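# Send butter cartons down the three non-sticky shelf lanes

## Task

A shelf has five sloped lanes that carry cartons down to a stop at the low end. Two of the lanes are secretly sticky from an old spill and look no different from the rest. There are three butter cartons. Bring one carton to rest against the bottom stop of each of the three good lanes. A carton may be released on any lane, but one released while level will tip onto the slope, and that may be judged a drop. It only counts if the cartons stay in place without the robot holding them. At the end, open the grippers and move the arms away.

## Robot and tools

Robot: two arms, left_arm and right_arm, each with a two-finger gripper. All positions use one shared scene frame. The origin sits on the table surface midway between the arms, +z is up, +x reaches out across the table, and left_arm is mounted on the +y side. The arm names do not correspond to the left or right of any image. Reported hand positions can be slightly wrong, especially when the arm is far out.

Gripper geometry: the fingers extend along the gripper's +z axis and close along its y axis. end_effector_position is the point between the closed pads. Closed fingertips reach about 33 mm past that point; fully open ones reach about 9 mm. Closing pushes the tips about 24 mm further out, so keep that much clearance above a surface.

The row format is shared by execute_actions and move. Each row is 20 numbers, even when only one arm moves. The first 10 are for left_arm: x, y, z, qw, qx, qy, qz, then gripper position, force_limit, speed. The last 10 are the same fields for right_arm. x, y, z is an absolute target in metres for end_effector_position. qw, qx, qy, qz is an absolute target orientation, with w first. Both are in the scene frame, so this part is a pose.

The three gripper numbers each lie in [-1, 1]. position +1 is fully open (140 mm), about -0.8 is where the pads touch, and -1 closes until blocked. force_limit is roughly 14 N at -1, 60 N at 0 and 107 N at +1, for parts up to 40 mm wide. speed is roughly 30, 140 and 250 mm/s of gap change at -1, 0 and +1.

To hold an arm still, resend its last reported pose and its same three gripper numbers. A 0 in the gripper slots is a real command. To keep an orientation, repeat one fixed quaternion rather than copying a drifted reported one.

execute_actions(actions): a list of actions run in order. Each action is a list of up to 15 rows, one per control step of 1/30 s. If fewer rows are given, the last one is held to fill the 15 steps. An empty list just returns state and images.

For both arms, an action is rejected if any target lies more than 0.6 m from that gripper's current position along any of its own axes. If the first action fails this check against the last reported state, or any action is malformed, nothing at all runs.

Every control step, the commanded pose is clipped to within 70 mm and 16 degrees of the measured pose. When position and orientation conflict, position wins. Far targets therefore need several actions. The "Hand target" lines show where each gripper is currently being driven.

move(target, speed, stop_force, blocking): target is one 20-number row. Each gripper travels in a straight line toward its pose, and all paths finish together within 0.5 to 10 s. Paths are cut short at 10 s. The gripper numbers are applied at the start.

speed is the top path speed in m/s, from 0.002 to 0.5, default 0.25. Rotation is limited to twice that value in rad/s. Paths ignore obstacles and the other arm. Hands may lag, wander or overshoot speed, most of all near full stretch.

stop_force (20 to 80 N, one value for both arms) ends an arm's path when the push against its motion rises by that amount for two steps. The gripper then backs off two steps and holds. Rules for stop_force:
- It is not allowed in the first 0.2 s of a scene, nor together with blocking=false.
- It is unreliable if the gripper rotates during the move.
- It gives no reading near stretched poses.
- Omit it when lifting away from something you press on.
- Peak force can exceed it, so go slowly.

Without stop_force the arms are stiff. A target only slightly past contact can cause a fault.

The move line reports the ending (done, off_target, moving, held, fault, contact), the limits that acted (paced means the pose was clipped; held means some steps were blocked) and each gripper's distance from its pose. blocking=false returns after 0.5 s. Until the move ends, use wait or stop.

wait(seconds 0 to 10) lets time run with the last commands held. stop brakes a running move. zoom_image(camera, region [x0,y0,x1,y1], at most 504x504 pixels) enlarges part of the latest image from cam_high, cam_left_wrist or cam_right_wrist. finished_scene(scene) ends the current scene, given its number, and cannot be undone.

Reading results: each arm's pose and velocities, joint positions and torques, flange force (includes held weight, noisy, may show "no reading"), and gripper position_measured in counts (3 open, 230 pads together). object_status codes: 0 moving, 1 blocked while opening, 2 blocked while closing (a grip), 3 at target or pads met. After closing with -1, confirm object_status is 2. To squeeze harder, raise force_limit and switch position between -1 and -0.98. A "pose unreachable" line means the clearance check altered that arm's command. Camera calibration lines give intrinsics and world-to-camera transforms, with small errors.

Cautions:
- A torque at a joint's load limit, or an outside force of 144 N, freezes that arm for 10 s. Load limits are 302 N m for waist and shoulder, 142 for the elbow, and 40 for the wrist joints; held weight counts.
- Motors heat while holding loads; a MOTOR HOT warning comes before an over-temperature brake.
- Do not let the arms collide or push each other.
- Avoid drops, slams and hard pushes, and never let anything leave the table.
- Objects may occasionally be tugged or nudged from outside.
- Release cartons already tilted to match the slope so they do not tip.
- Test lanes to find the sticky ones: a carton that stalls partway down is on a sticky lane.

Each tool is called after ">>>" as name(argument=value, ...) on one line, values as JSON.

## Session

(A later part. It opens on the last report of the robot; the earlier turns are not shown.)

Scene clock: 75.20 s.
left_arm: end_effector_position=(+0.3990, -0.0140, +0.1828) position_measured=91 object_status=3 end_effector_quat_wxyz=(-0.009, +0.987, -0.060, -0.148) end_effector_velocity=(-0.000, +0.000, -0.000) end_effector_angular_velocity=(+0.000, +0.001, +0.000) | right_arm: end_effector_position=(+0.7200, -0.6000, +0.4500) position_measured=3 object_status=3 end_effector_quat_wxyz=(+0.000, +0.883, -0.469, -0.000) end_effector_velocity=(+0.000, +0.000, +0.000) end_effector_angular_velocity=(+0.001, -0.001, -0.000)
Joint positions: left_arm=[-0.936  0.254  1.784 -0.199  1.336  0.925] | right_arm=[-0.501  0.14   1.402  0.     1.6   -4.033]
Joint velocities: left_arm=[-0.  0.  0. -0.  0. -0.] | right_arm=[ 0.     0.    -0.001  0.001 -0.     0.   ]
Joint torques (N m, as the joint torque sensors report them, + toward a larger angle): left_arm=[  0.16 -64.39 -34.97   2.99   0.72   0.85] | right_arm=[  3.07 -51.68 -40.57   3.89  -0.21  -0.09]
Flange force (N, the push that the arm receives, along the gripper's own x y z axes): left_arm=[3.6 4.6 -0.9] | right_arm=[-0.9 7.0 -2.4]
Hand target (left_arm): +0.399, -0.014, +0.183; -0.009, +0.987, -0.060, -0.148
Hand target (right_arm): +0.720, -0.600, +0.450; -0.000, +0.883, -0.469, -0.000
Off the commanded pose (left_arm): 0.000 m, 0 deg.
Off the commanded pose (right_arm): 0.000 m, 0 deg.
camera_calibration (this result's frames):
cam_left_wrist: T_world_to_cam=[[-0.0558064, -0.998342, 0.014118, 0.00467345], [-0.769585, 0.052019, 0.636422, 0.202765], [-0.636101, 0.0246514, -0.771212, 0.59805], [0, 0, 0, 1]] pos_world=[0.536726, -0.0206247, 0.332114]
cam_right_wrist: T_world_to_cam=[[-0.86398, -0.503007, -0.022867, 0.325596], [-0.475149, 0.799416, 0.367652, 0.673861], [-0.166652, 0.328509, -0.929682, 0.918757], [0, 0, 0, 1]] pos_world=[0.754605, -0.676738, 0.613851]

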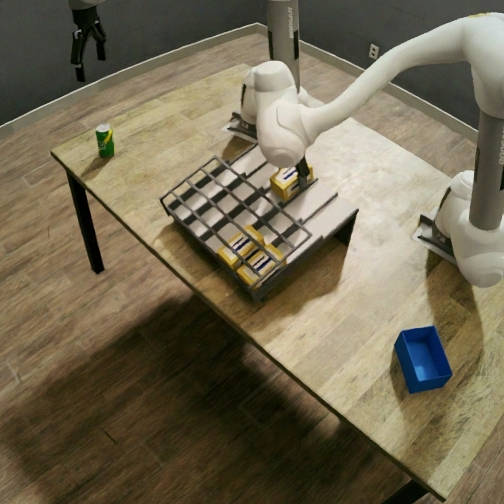

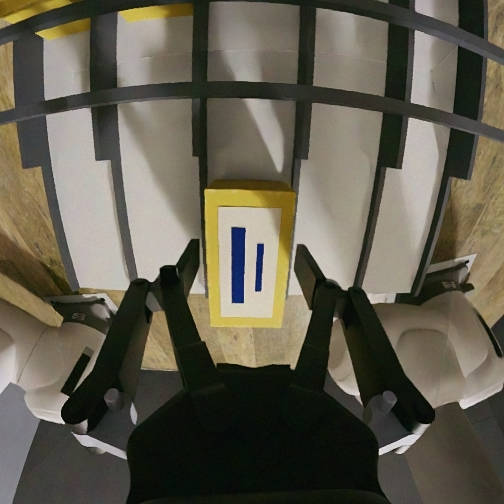

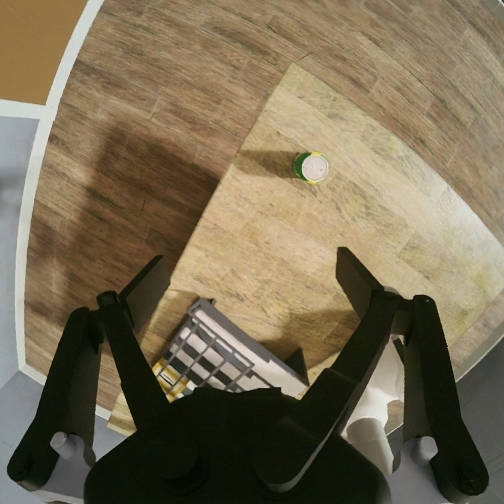

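>>> execute_actions(actions=[[[0.399,-0.014,0.1832,-0.009,0.987,-0.06,-0.148,-1,-0.3,0,0.72,-0.6,0.45,0,0.883,-0.469,0,1,0,0]]])

>>> move(target=[0.399,-0.014,0.208,-0.009,0.987,-0.06,-0.148,-1,-0.3,0,0.72,-0.6,0.45,0,0.883,-0.469,0,1,0,0], speed=0.1)

>>> move(target=[0.393,-0.1,0.208,-0.009,0.987,-0.06,-0.148,-1,-0.3,0,0.72,-0.6,0.45,0,0.883,-0.469,0,1,0,0], speed=0.2)

>>> move(target=[0.393,-0.1,0.1815,-0.009,0.987,-0.06,-0.148,-1,-0.3,0,0.72,-0.6,0.45,0,0.883,-0.469,0,1,0,0], speed=0.03, stop_force=20)

Scene clock: 78.67 s.
left_arm: end_effector_position=(+0.3991, -0.0140, +0.1834) position_measured=136 object_status=2 end_effector_quat_wxyz=(-0.009, +0.987, -0.060, -0.148) end_effector_velocity=(-0.000, -0.000, +0.000) end_effector_angular_velocity=(-0.002, +0.001, +0.001) | right_arm: end_effector_position=(+0.7200, -0.6000, +0.4500) position_measured=3 object_status=3 end_effector_quat_wxyz=(+0.000, +0.883, -0.469, -0.000) end_effector_velocity=(-0.000, -0.001, -0.000) end_effector_angular_velocity=(-0.001, +0.001, +0.000)
Joint positions: left_arm=[-0.936  0.254  1.783 -0.199  1.336  0.925] | right_arm=[-0.501  0.14   1.402 -0.     1.6   -4.033]
Joint velocities: left_arm=[ 0.001 -0.001  0.    -0.002 -0.     0.001] | right_arm=[-0.     0.    -0.    -0.002  0.    -0.   ]
Joint torques (N m, as the joint torque sensors report them, + toward a larger angle): left_arm=[ -5.32 -55.52 -32.77   0.29  -2.1    0.67] | right_arm=[  2.3  -51.51 -40.47   4.13  -0.37   0.07]
Flange force (N, the push that the arm receives, along the gripper's own x y z axes): left_arm=[0.4 -8.2 -14.4] | right_arm=[-1.6 6.4 -2.7]
Hand target (left_arm): +0.399, -0.014, +0.183; -0.009, +0.987, -0.060, -0.148
Hand target (right_arm): +0.720, -0.600, +0.450; -0.000, +0.883, -0.469, -0.000
Off the commanded pose (left_arm): 0.000 m, 0 deg.
Off the commanded pose (right_arm): 0.000 m, 0 deg.
camera_calibration (this result's frames):
cam_left_wrist: T_world_to_cam=[[-0.0558621, -0.998338, 0.0141561, 0.00469212], [-0.769844, 0.0520964, 0.636102, 0.202685], [-0.635782, 0.024636, -0.771475, 0.598499], [0, 0, 0, 1]] pos_world=[0.536813, -0.0206195, 0.332733]
cam_right_wrist: T_world_to_cam=[[-0.86398, -0.503007, -0.0228667, 0.325596], [-0.475149, 0.799416, 0.367653, 0.673861], [-0.166652, 0.328509, -0.929682, 0.918757], [0, 0, 0, 1]] pos_world=[0.754605, -0.676738, 0.613851]

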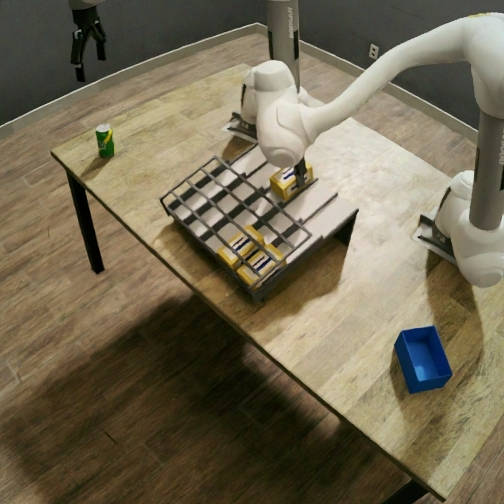

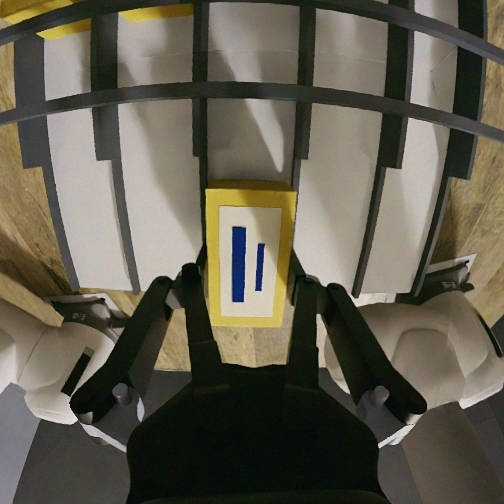

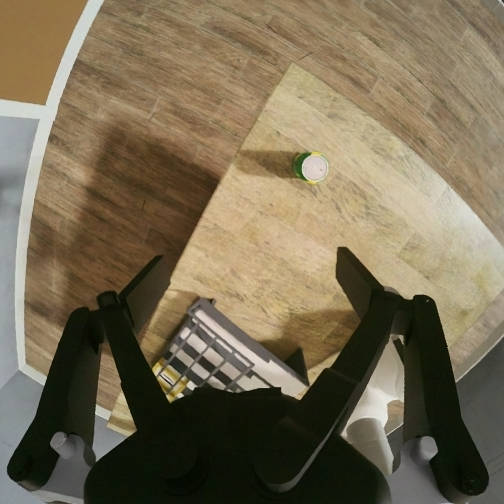

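Scene clock: 79.40 s.
left_arm: end_effector_position=(+0.3990, -0.0140, +0.2080) position_measured=136 object_status=2 end_effector_quat_wxyz=(-0.009, +0.987, -0.060, -0.148) end_effector_velocity=(+0.000, +0.000, +0.000) end_effector_angular_velocity=(-0.001, +0.000, -0.001) | right_arm: end_effector_position=(+0.7200, -0.6000, +0.4500) position_measured=3 object_status=3 end_effector_quat_wxyz=(-0.000, +0.883, -0.469, -0.000) end_effector_velocity=(-0.000, -0.000, -0.000) end_effector_angular_velocity=(-0.001, +0.001, +0.000)
Joint positions: left_arm=[-0.936  0.236  1.757 -0.197  1.379  0.916] | right_arm=[-0.501  0.14   1.402  0.     1.6   -4.033]
Joint velocities: left_arm=[ 0.    -0.    -0.    -0.     0.001  0.001] | right_arm=[ 0.     0.     0.    -0.001 -0.    -0.   ]
Joint torques (N m, as the joint torque sensors report them, + toward a larger angle): left_arm=[  2.48 -66.89 -38.13   2.52   1.3    0.86] | right_arm=[  0.98 -52.16 -40.67   3.97  -0.43   0.04]
Flange force (N, the push that the arm receives, along the gripper's own x y z axes): left_arm=[3.4 7.2 5.1] | right_arm=[-2.3 4.2 -2.4]
Hand target (left_arm): +0.399, -0.014, +0.208; -0.009, +0.987, -0.060, -0.148
Hand target (right_arm): +0.720, -0.600, +0.450; -0.000, +0.883, -0.469, -0.000
Off the commanded pose (left_arm): 0.000 m, 0 deg.
Off the commanded pose (right_arm): 0.000 m, 0 deg.
move: done
camera_calibration (this result's frames):
cam_left_wrist: T_world_to_cam=[[-0.0557788, -0.998344, 0.0140834, 0.00432888], [-0.769575, 0.0519753, 0.636438, 0.186737], [-0.636115, 0.0246615, -0.7712, 0.617464], [0, 0, 0, 1]] pos_world=[0.536728, -0.0206116, 0.35728]
cam_right_wrist: T_world_to_cam=[[-0.86398, -0.503007, -0.0228671, 0.325596], [-0.475149, 0.799416, 0.367652, 0.673861], [-0.166652, 0.328509, -0.929682, 0.918757], [0, 0, 0, 1]] pos_world=[0.754605, -0.676738, 0.613851]

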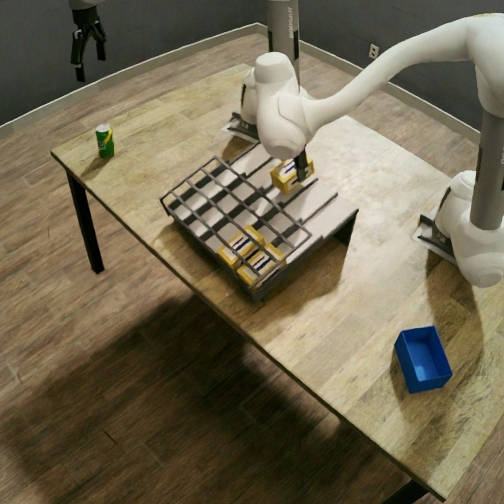

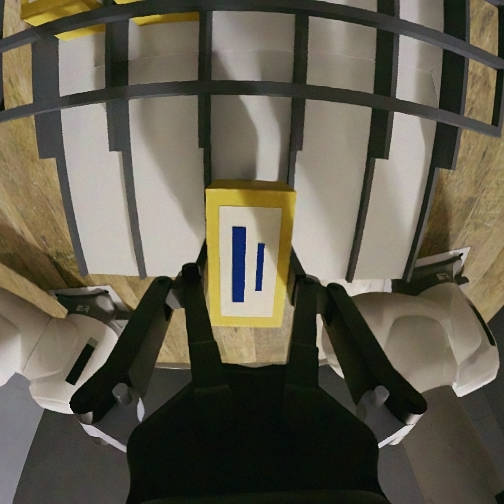

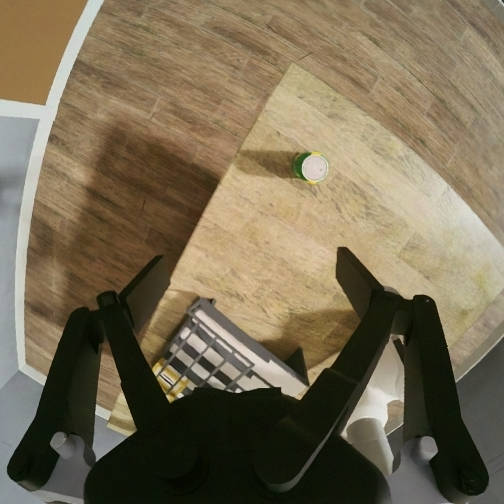

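Scene clock: 80.20 s.
left_arm: end_effector_position=(+0.3930, -0.0999, +0.2080) position_measured=136 object_status=2 end_effector_quat_wxyz=(-0.009, +0.987, -0.060, -0.148) end_effector_velocity=(-0.000, -0.001, +0.000) end_effector_angular_velocity=(-0.000, -0.001, +0.001) | right_arm: end_effector_position=(+0.7200, -0.6000, +0.4500) position_measured=3 object_status=3 end_effector_quat_wxyz=(+0.000, +0.883, -0.469, -0.000) end_effector_velocity=(-0.000, +0.000, +0.000) end_effector_angular_velocity=(+0.000, -0.000, +0.000)
Joint positions: left_arm=[-1.022  0.325  1.639 -0.216  1.392  0.831] | right_arm=[-0.501  0.14   1.402  0.     1.6   -4.033]
Joint velocities: left_arm=[-0.001  0.    -0.001 -0.    -0.    -0.001] | right_arm=[-0. -0.  0.  0.  0. -0.]
Joint torques (N m, as the joint torque sensors report them, + toward a larger angle): left_arm=[  0.75 -75.45 -38.46   2.45   1.28   0.49] | right_arm=[  1.5  -50.96 -40.55   3.96  -0.48  -0.01]
Flange force (N, the push that the arm receives, along the gripper's own x y z axes): left_arm=[4.0 4.5 4.0] | right_arm=[-3.4 6.2 -2.8]
Hand target (left_arm): +0.393, -0.100, +0.208; -0.009, +0.987, -0.060, -0.148
Hand target (right_arm): +0.720, -0.600, +0.450; +0.000, +0.883, -0.469, -0.000
Off the commanded pose (left_arm): 0.000 m, 0 deg.
Off the commanded pose (right_arm): 0.000 m, 0 deg.
move: done
camera_calibration (this result's frames):
cam_left_wrist: T_world_to_cam=[[-0.0557699, -0.998344, 0.0141061, -0.0818234], [-0.769627, 0.0519848, 0.636374, 0.186592], [-0.636054, 0.0246341, -0.771251, 0.615801], [0, 0, 0, 1]] pos_world=[0.530726, -0.106558, 0.357349]
cam_right_wrist: T_world_to_cam=[[-0.86398, -0.503007, -0.0228669, 0.325596], [-0.475149, 0.799415, 0.367652, 0.673861], [-0.166652, 0.328509, -0.929682, 0.918757], [0, 0, 0, 1]] pos_world=[0.754605, -0.676738, 0.613851]

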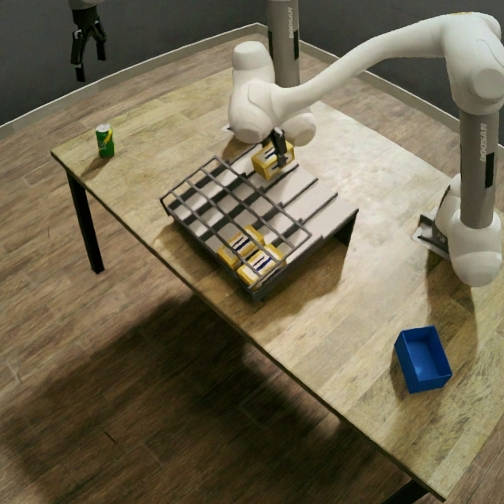

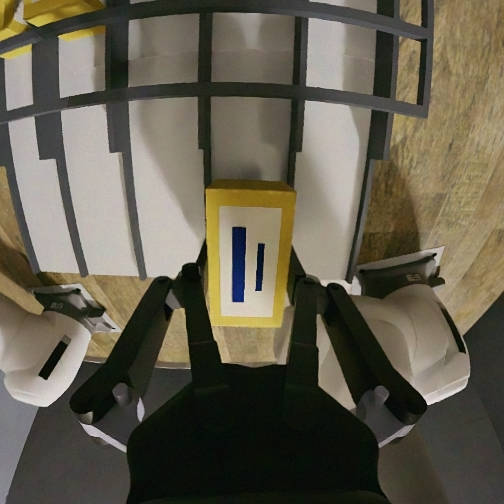

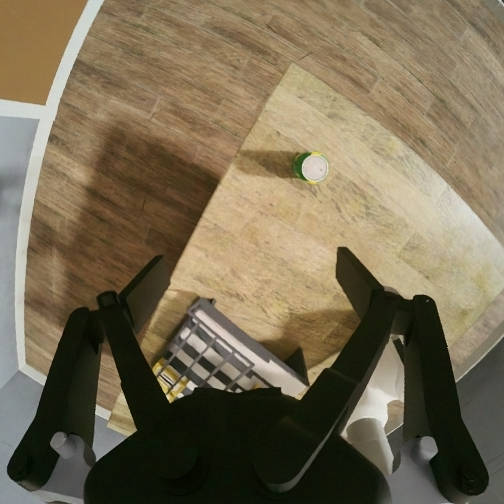

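Scene clock: 81.37 s.
left_arm: end_effector_position=(+0.3929, -0.1000, +0.1828) position_measured=136 object_status=2 end_effector_quat_wxyz=(-0.009, +0.987, -0.060, -0.148) end_effector_velocity=(-0.000, +0.001, +0.001) end_effector_angular_velocity=(+0.002, +0.001, +0.002) | right_arm: end_effector_position=(+0.7200, -0.6000, +0.4500) position_measured=3 object_status=3 end_effector_quat_wxyz=(+0.000, +0.883, -0.469, -0.000) end_effector_velocity=(+0.000, +0.000, -0.000) end_effector_angular_velocity=(+0.001, -0.000, -0.000)
Joint positions: left_arm=[-1.023  0.342  1.665 -0.218  1.351  0.84 ] | right_arm=[-0.501  0.14   1.402  0.     1.6   -4.033]
Joint velocities: left_arm=[ 0.    -0.    -0.    -0.     0.002 -0.002] | right_arm=[-0.    -0.     0.     0.001 -0.     0.   ]
Joint torques (N m, as the joint torque sensors report them, + toward a larger angle): left_arm=[ -5.98 -50.39 -14.89   2.38   3.16   0.74] | right_arm=[  2.47 -51.32 -40.19   4.02  -0.29  -0.08]
Flange force (N, the push that the arm receives, along the gripper's own x y z axes): left_arm=[4.5 4.3 -35.2] | right_arm=[-1.2 6.1 -2.9]
Hand target (left_arm): +0.393, -0.100, +0.183; -0.009, +0.987, -0.060, -0.148
Hand target (right_arm): +0.720, -0.600, +0.450; -0.000, +0.883, -0.469, -0.000
Off the commanded pose (left_arm): 0.001 m, 0 deg.
Off the commanded pose (right_arm): 0.000 m, 0 deg.
move: contact (left_arm)
camera_calibration (this result's frames):
cam_left_wrist: T_world_to_cam=[[-0.055912, -0.998338, 0.0139438, -0.081418], [-0.769409, 0.0519827, 0.636638, 0.202441], [-0.636305, 0.0248672, -0.771036, 0.596427], [0, 0, 0, 1]] pos_world=[0.530717, -0.106638, 0.332121]
cam_right_wrist: T_world_to_cam=[[-0.86398, -0.503007, -0.0228669, 0.325596], [-0.475149, 0.799415, 0.367652, 0.673861], [-0.166652, 0.328509, -0.929682, 0.918757], [0, 0, 0, 1]] pos_world=[0.754605, -0.676738, 0.613851]

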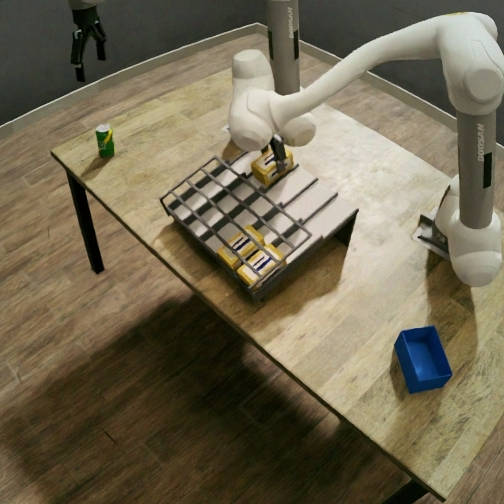

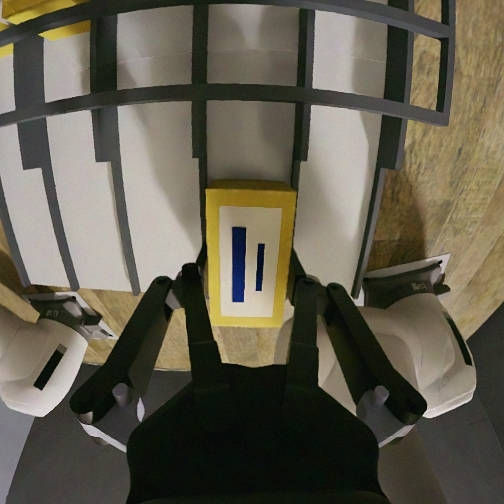

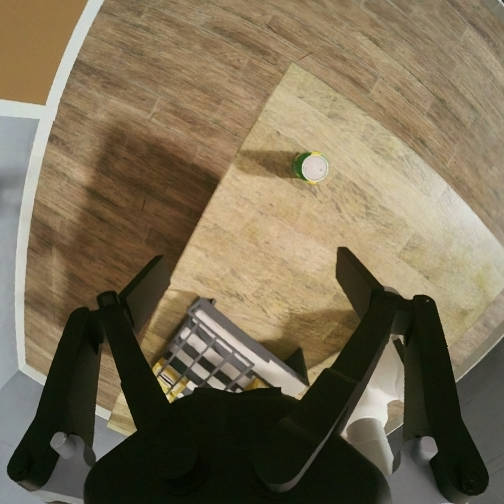

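>>> execute_actions(actions=[[[0.393,-0.1,0.1836,-0.009,0.987,-0.06,-0.148,0.3,-0.3,0,0.72,-0.6,0.45,0,0.883,-0.469,0,1,0,0]]])

Scene clock: 82.83 s.
left_arm: end_effector_position=(+0.3930, -0.1000, +0.1836) position_measured=91 object_status=3 end_effector_quat_wxyz=(-0.009, +0.987, -0.060, -0.148) end_effector_velocity=(-0.000, +0.000, +0.000) end_effector_angular_velocity=(+0.000, -0.001, -0.001) | right_arm: end_effector_position=(+0.7200, -0.6000, +0.4500) position_measured=3 object_status=3 end_effector_quat_wxyz=(+0.000, +0.883, -0.469, -0.000) end_effector_velocity=(+0.000, -0.000, +0.001) end_effector_angular_velocity=(-0.000, -0.001, -0.000)
Joint positions: left_arm=[-1.023  0.341  1.664 -0.218  1.352  0.84 ] | right_arm=[-0.501  0.14   1.402  0.     1.6   -4.033]
Joint velocities: left_arm=[-0.    -0.001  0.     0.001 -0.     0.   ] | right_arm=[-0.    -0.    -0.001  0.     0.     0.   ]
Joint torques (N m, as the joint torque sensors report them, + toward a larger angle): left_arm=[  2.27 -72.78 -35.86   3.11   0.49   0.37] | right_arm=[  2.35 -50.68 -40.25   3.91  -0.39  -0.27]
Flange force (N, the push that the arm receives, along the gripper's own x y z axes): left_arm=[0.3 5.5 -0.5] | right_arm=[-2.7 6.8 -3.3]
Hand target (left_arm): +0.393, -0.100, +0.184; -0.009, +0.987, -0.060, -0.148
Hand target (right_arm): +0.720, -0.600, +0.450; -0.000, +0.883, -0.469, -0.000
Off the commanded pose (left_arm): 0.000 m, 0 deg.
Off the commanded pose (right_arm): 0.000 m, 0 deg.
camera_calibration (this result's frames):
cam_left_wrist: T_world_to_cam=[[-0.0557614, -0.998344, 0.0141745, -0.081582], [-0.769526, 0.0520179, 0.636493, 0.20205], [-0.636176, 0.0245841, -0.771152, 0.596959], [0, 0, 0, 1]] pos_world=[0.530705, -0.106633, 0.332899]
cam_right_wrist: T_world_to_cam=[[-0.86398, -0.503007, -0.0228669, 0.325596], [-0.475149, 0.799415, 0.367652, 0.673861], [-0.166652, 0.328509, -0.929682, 0.918757], [0, 0, 0, 1]] pos_world=[0.754605, -0.676738, 0.613851]

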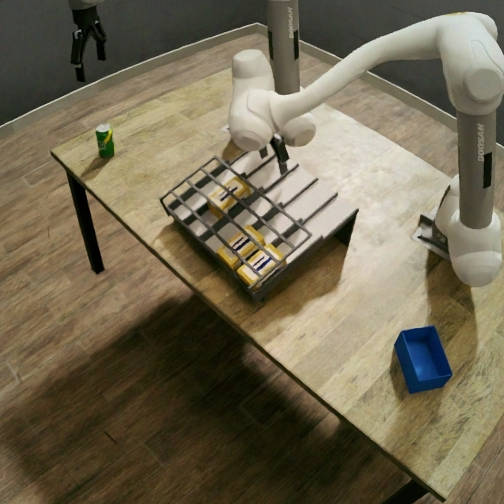

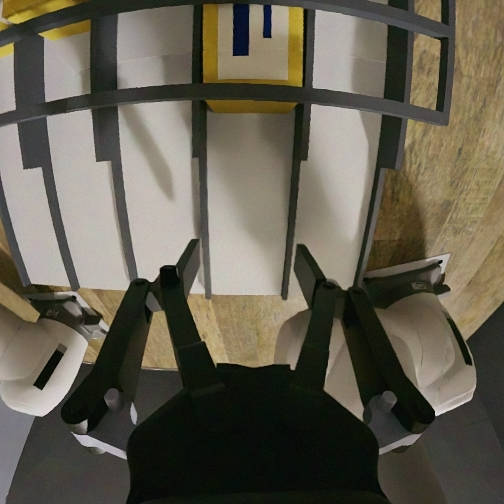

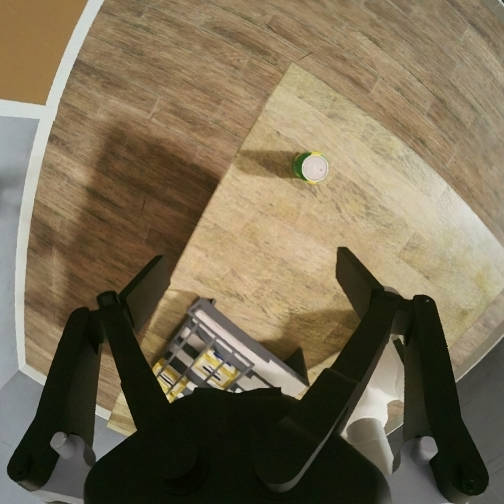

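>>> move(target=[0.39,0.02,0.33,-0.009,0.987,-0.06,-0.148,0.3,-0.3,0,0.72,-0.6,0.45,0,0.883,-0.469,0,1,0,0], speed=0.3)

>>> zoom_image(camera="cam_high", region=[150,150,330,320])

Scene clock: 84.87 s.
left_arm: end_effector_position=(+0.3900, +0.0200, +0.3299) position_measured=91 object_status=3 end_effector_quat_wxyz=(-0.009, +0.987, -0.060, -0.148) end_effector_velocity=(-0.000, +0.000, +0.001) end_effector_angular_velocity=(-0.000, -0.000, +0.000) | right_arm: end_effector_position=(+0.7200, -0.6000, +0.4500) position_measured=3 object_status=3 end_effector_quat_wxyz=(+0.000, +0.883, -0.469, -0.000) end_effector_velocity=(-0.000, -0.000, -0.000) end_effector_angular_velocity=(-0.000, +0.000, -0.000)
Joint positions: left_arm=[-0.91   0.128  1.659 -0.188  1.587  0.901] | right_arm=[-0.501  0.14   1.402 -0.     1.6   -4.033]
Joint velocities: left_arm=[ 0.    -0.001 -0.    -0.     0.001 -0.   ] | right_arm=[-0. -0.  0. -0. -0.  0.]
Joint torques (N m, as the joint torque sensors report them, + toward a larger angle): left_arm=[ -1.52 -53.35 -38.89   2.98   0.9    0.58] | right_arm=[  1.81 -52.86 -40.27   3.98  -0.42  -0.12]
Flange force (N, the push that the arm receives, along the gripper's own x y z axes): left_arm=[2.5 0.1 -1.7] | right_arm=[-0.4 3.9 -3.2]
Hand target (left_arm): +0.390, +0.020, +0.330; -0.009, +0.987, -0.060, -0.148
Hand target (right_arm): +0.720, -0.600, +0.450; -0.000, +0.883, -0.469, -0.000
Off the commanded pose (left_arm): 0.000 m, 0 deg.
Off the commanded pose (right_arm): 0.000 m, 0 deg.
move: done
camera_calibration (this result's frames):
cam_left_wrist: T_world_to_cam=[[-0.055731, -0.998348, 0.0139989, 0.0360212], [-0.769503, 0.0518817, 0.636532, 0.100409], [-0.636207, 0.0247024, -0.771123, 0.70491], [0, 0, 0, 1]] pos_world=[0.527741, 0.0133393, 0.479154]
cam_right_wrist: T_world_to_cam=[[-0.86398, -0.503007, -0.022867, 0.325596], [-0.475149, 0.799416, 0.367652, 0.673861], [-0.166652, 0.328509, -0.929682, 0.918757], [0, 0, 0, 1]] pos_world=[0.754605, -0.676738, 0.613851]

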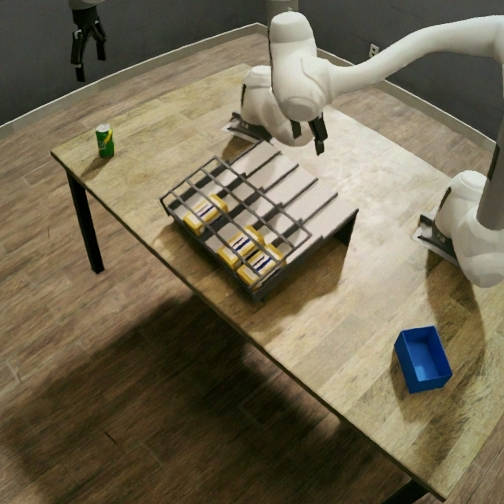

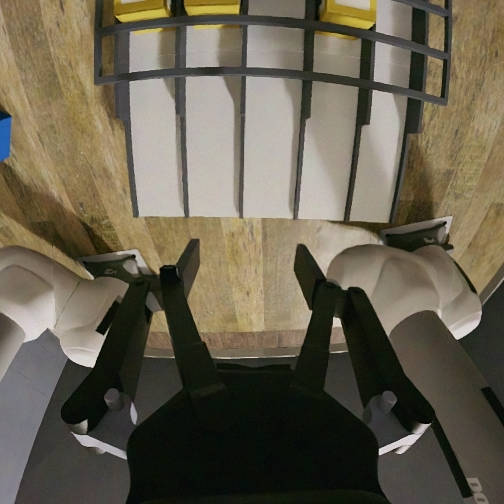

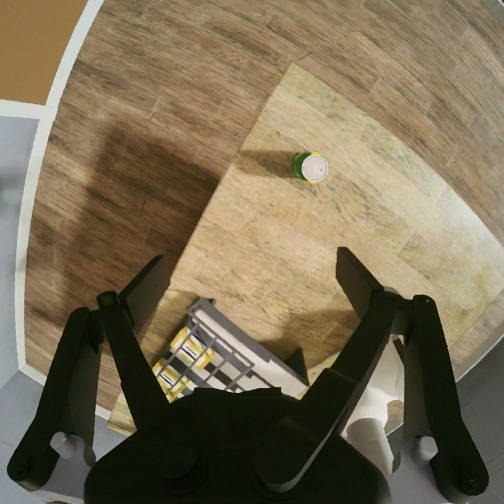

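Region (150, 150, 330, 320) of cam_high's 504x504 image, scaled by 2.800, with more detail than that image has.

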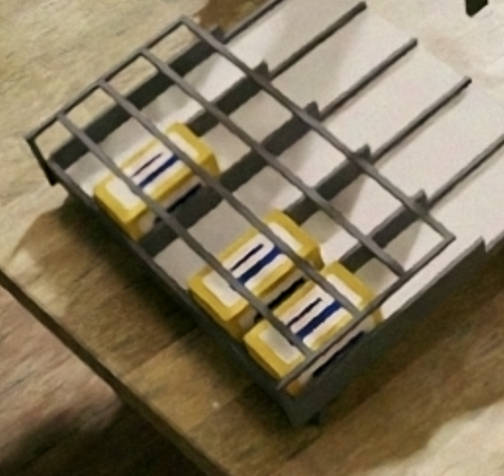

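>>> finished_scene(scene=2)

The scene is finished: the task was done.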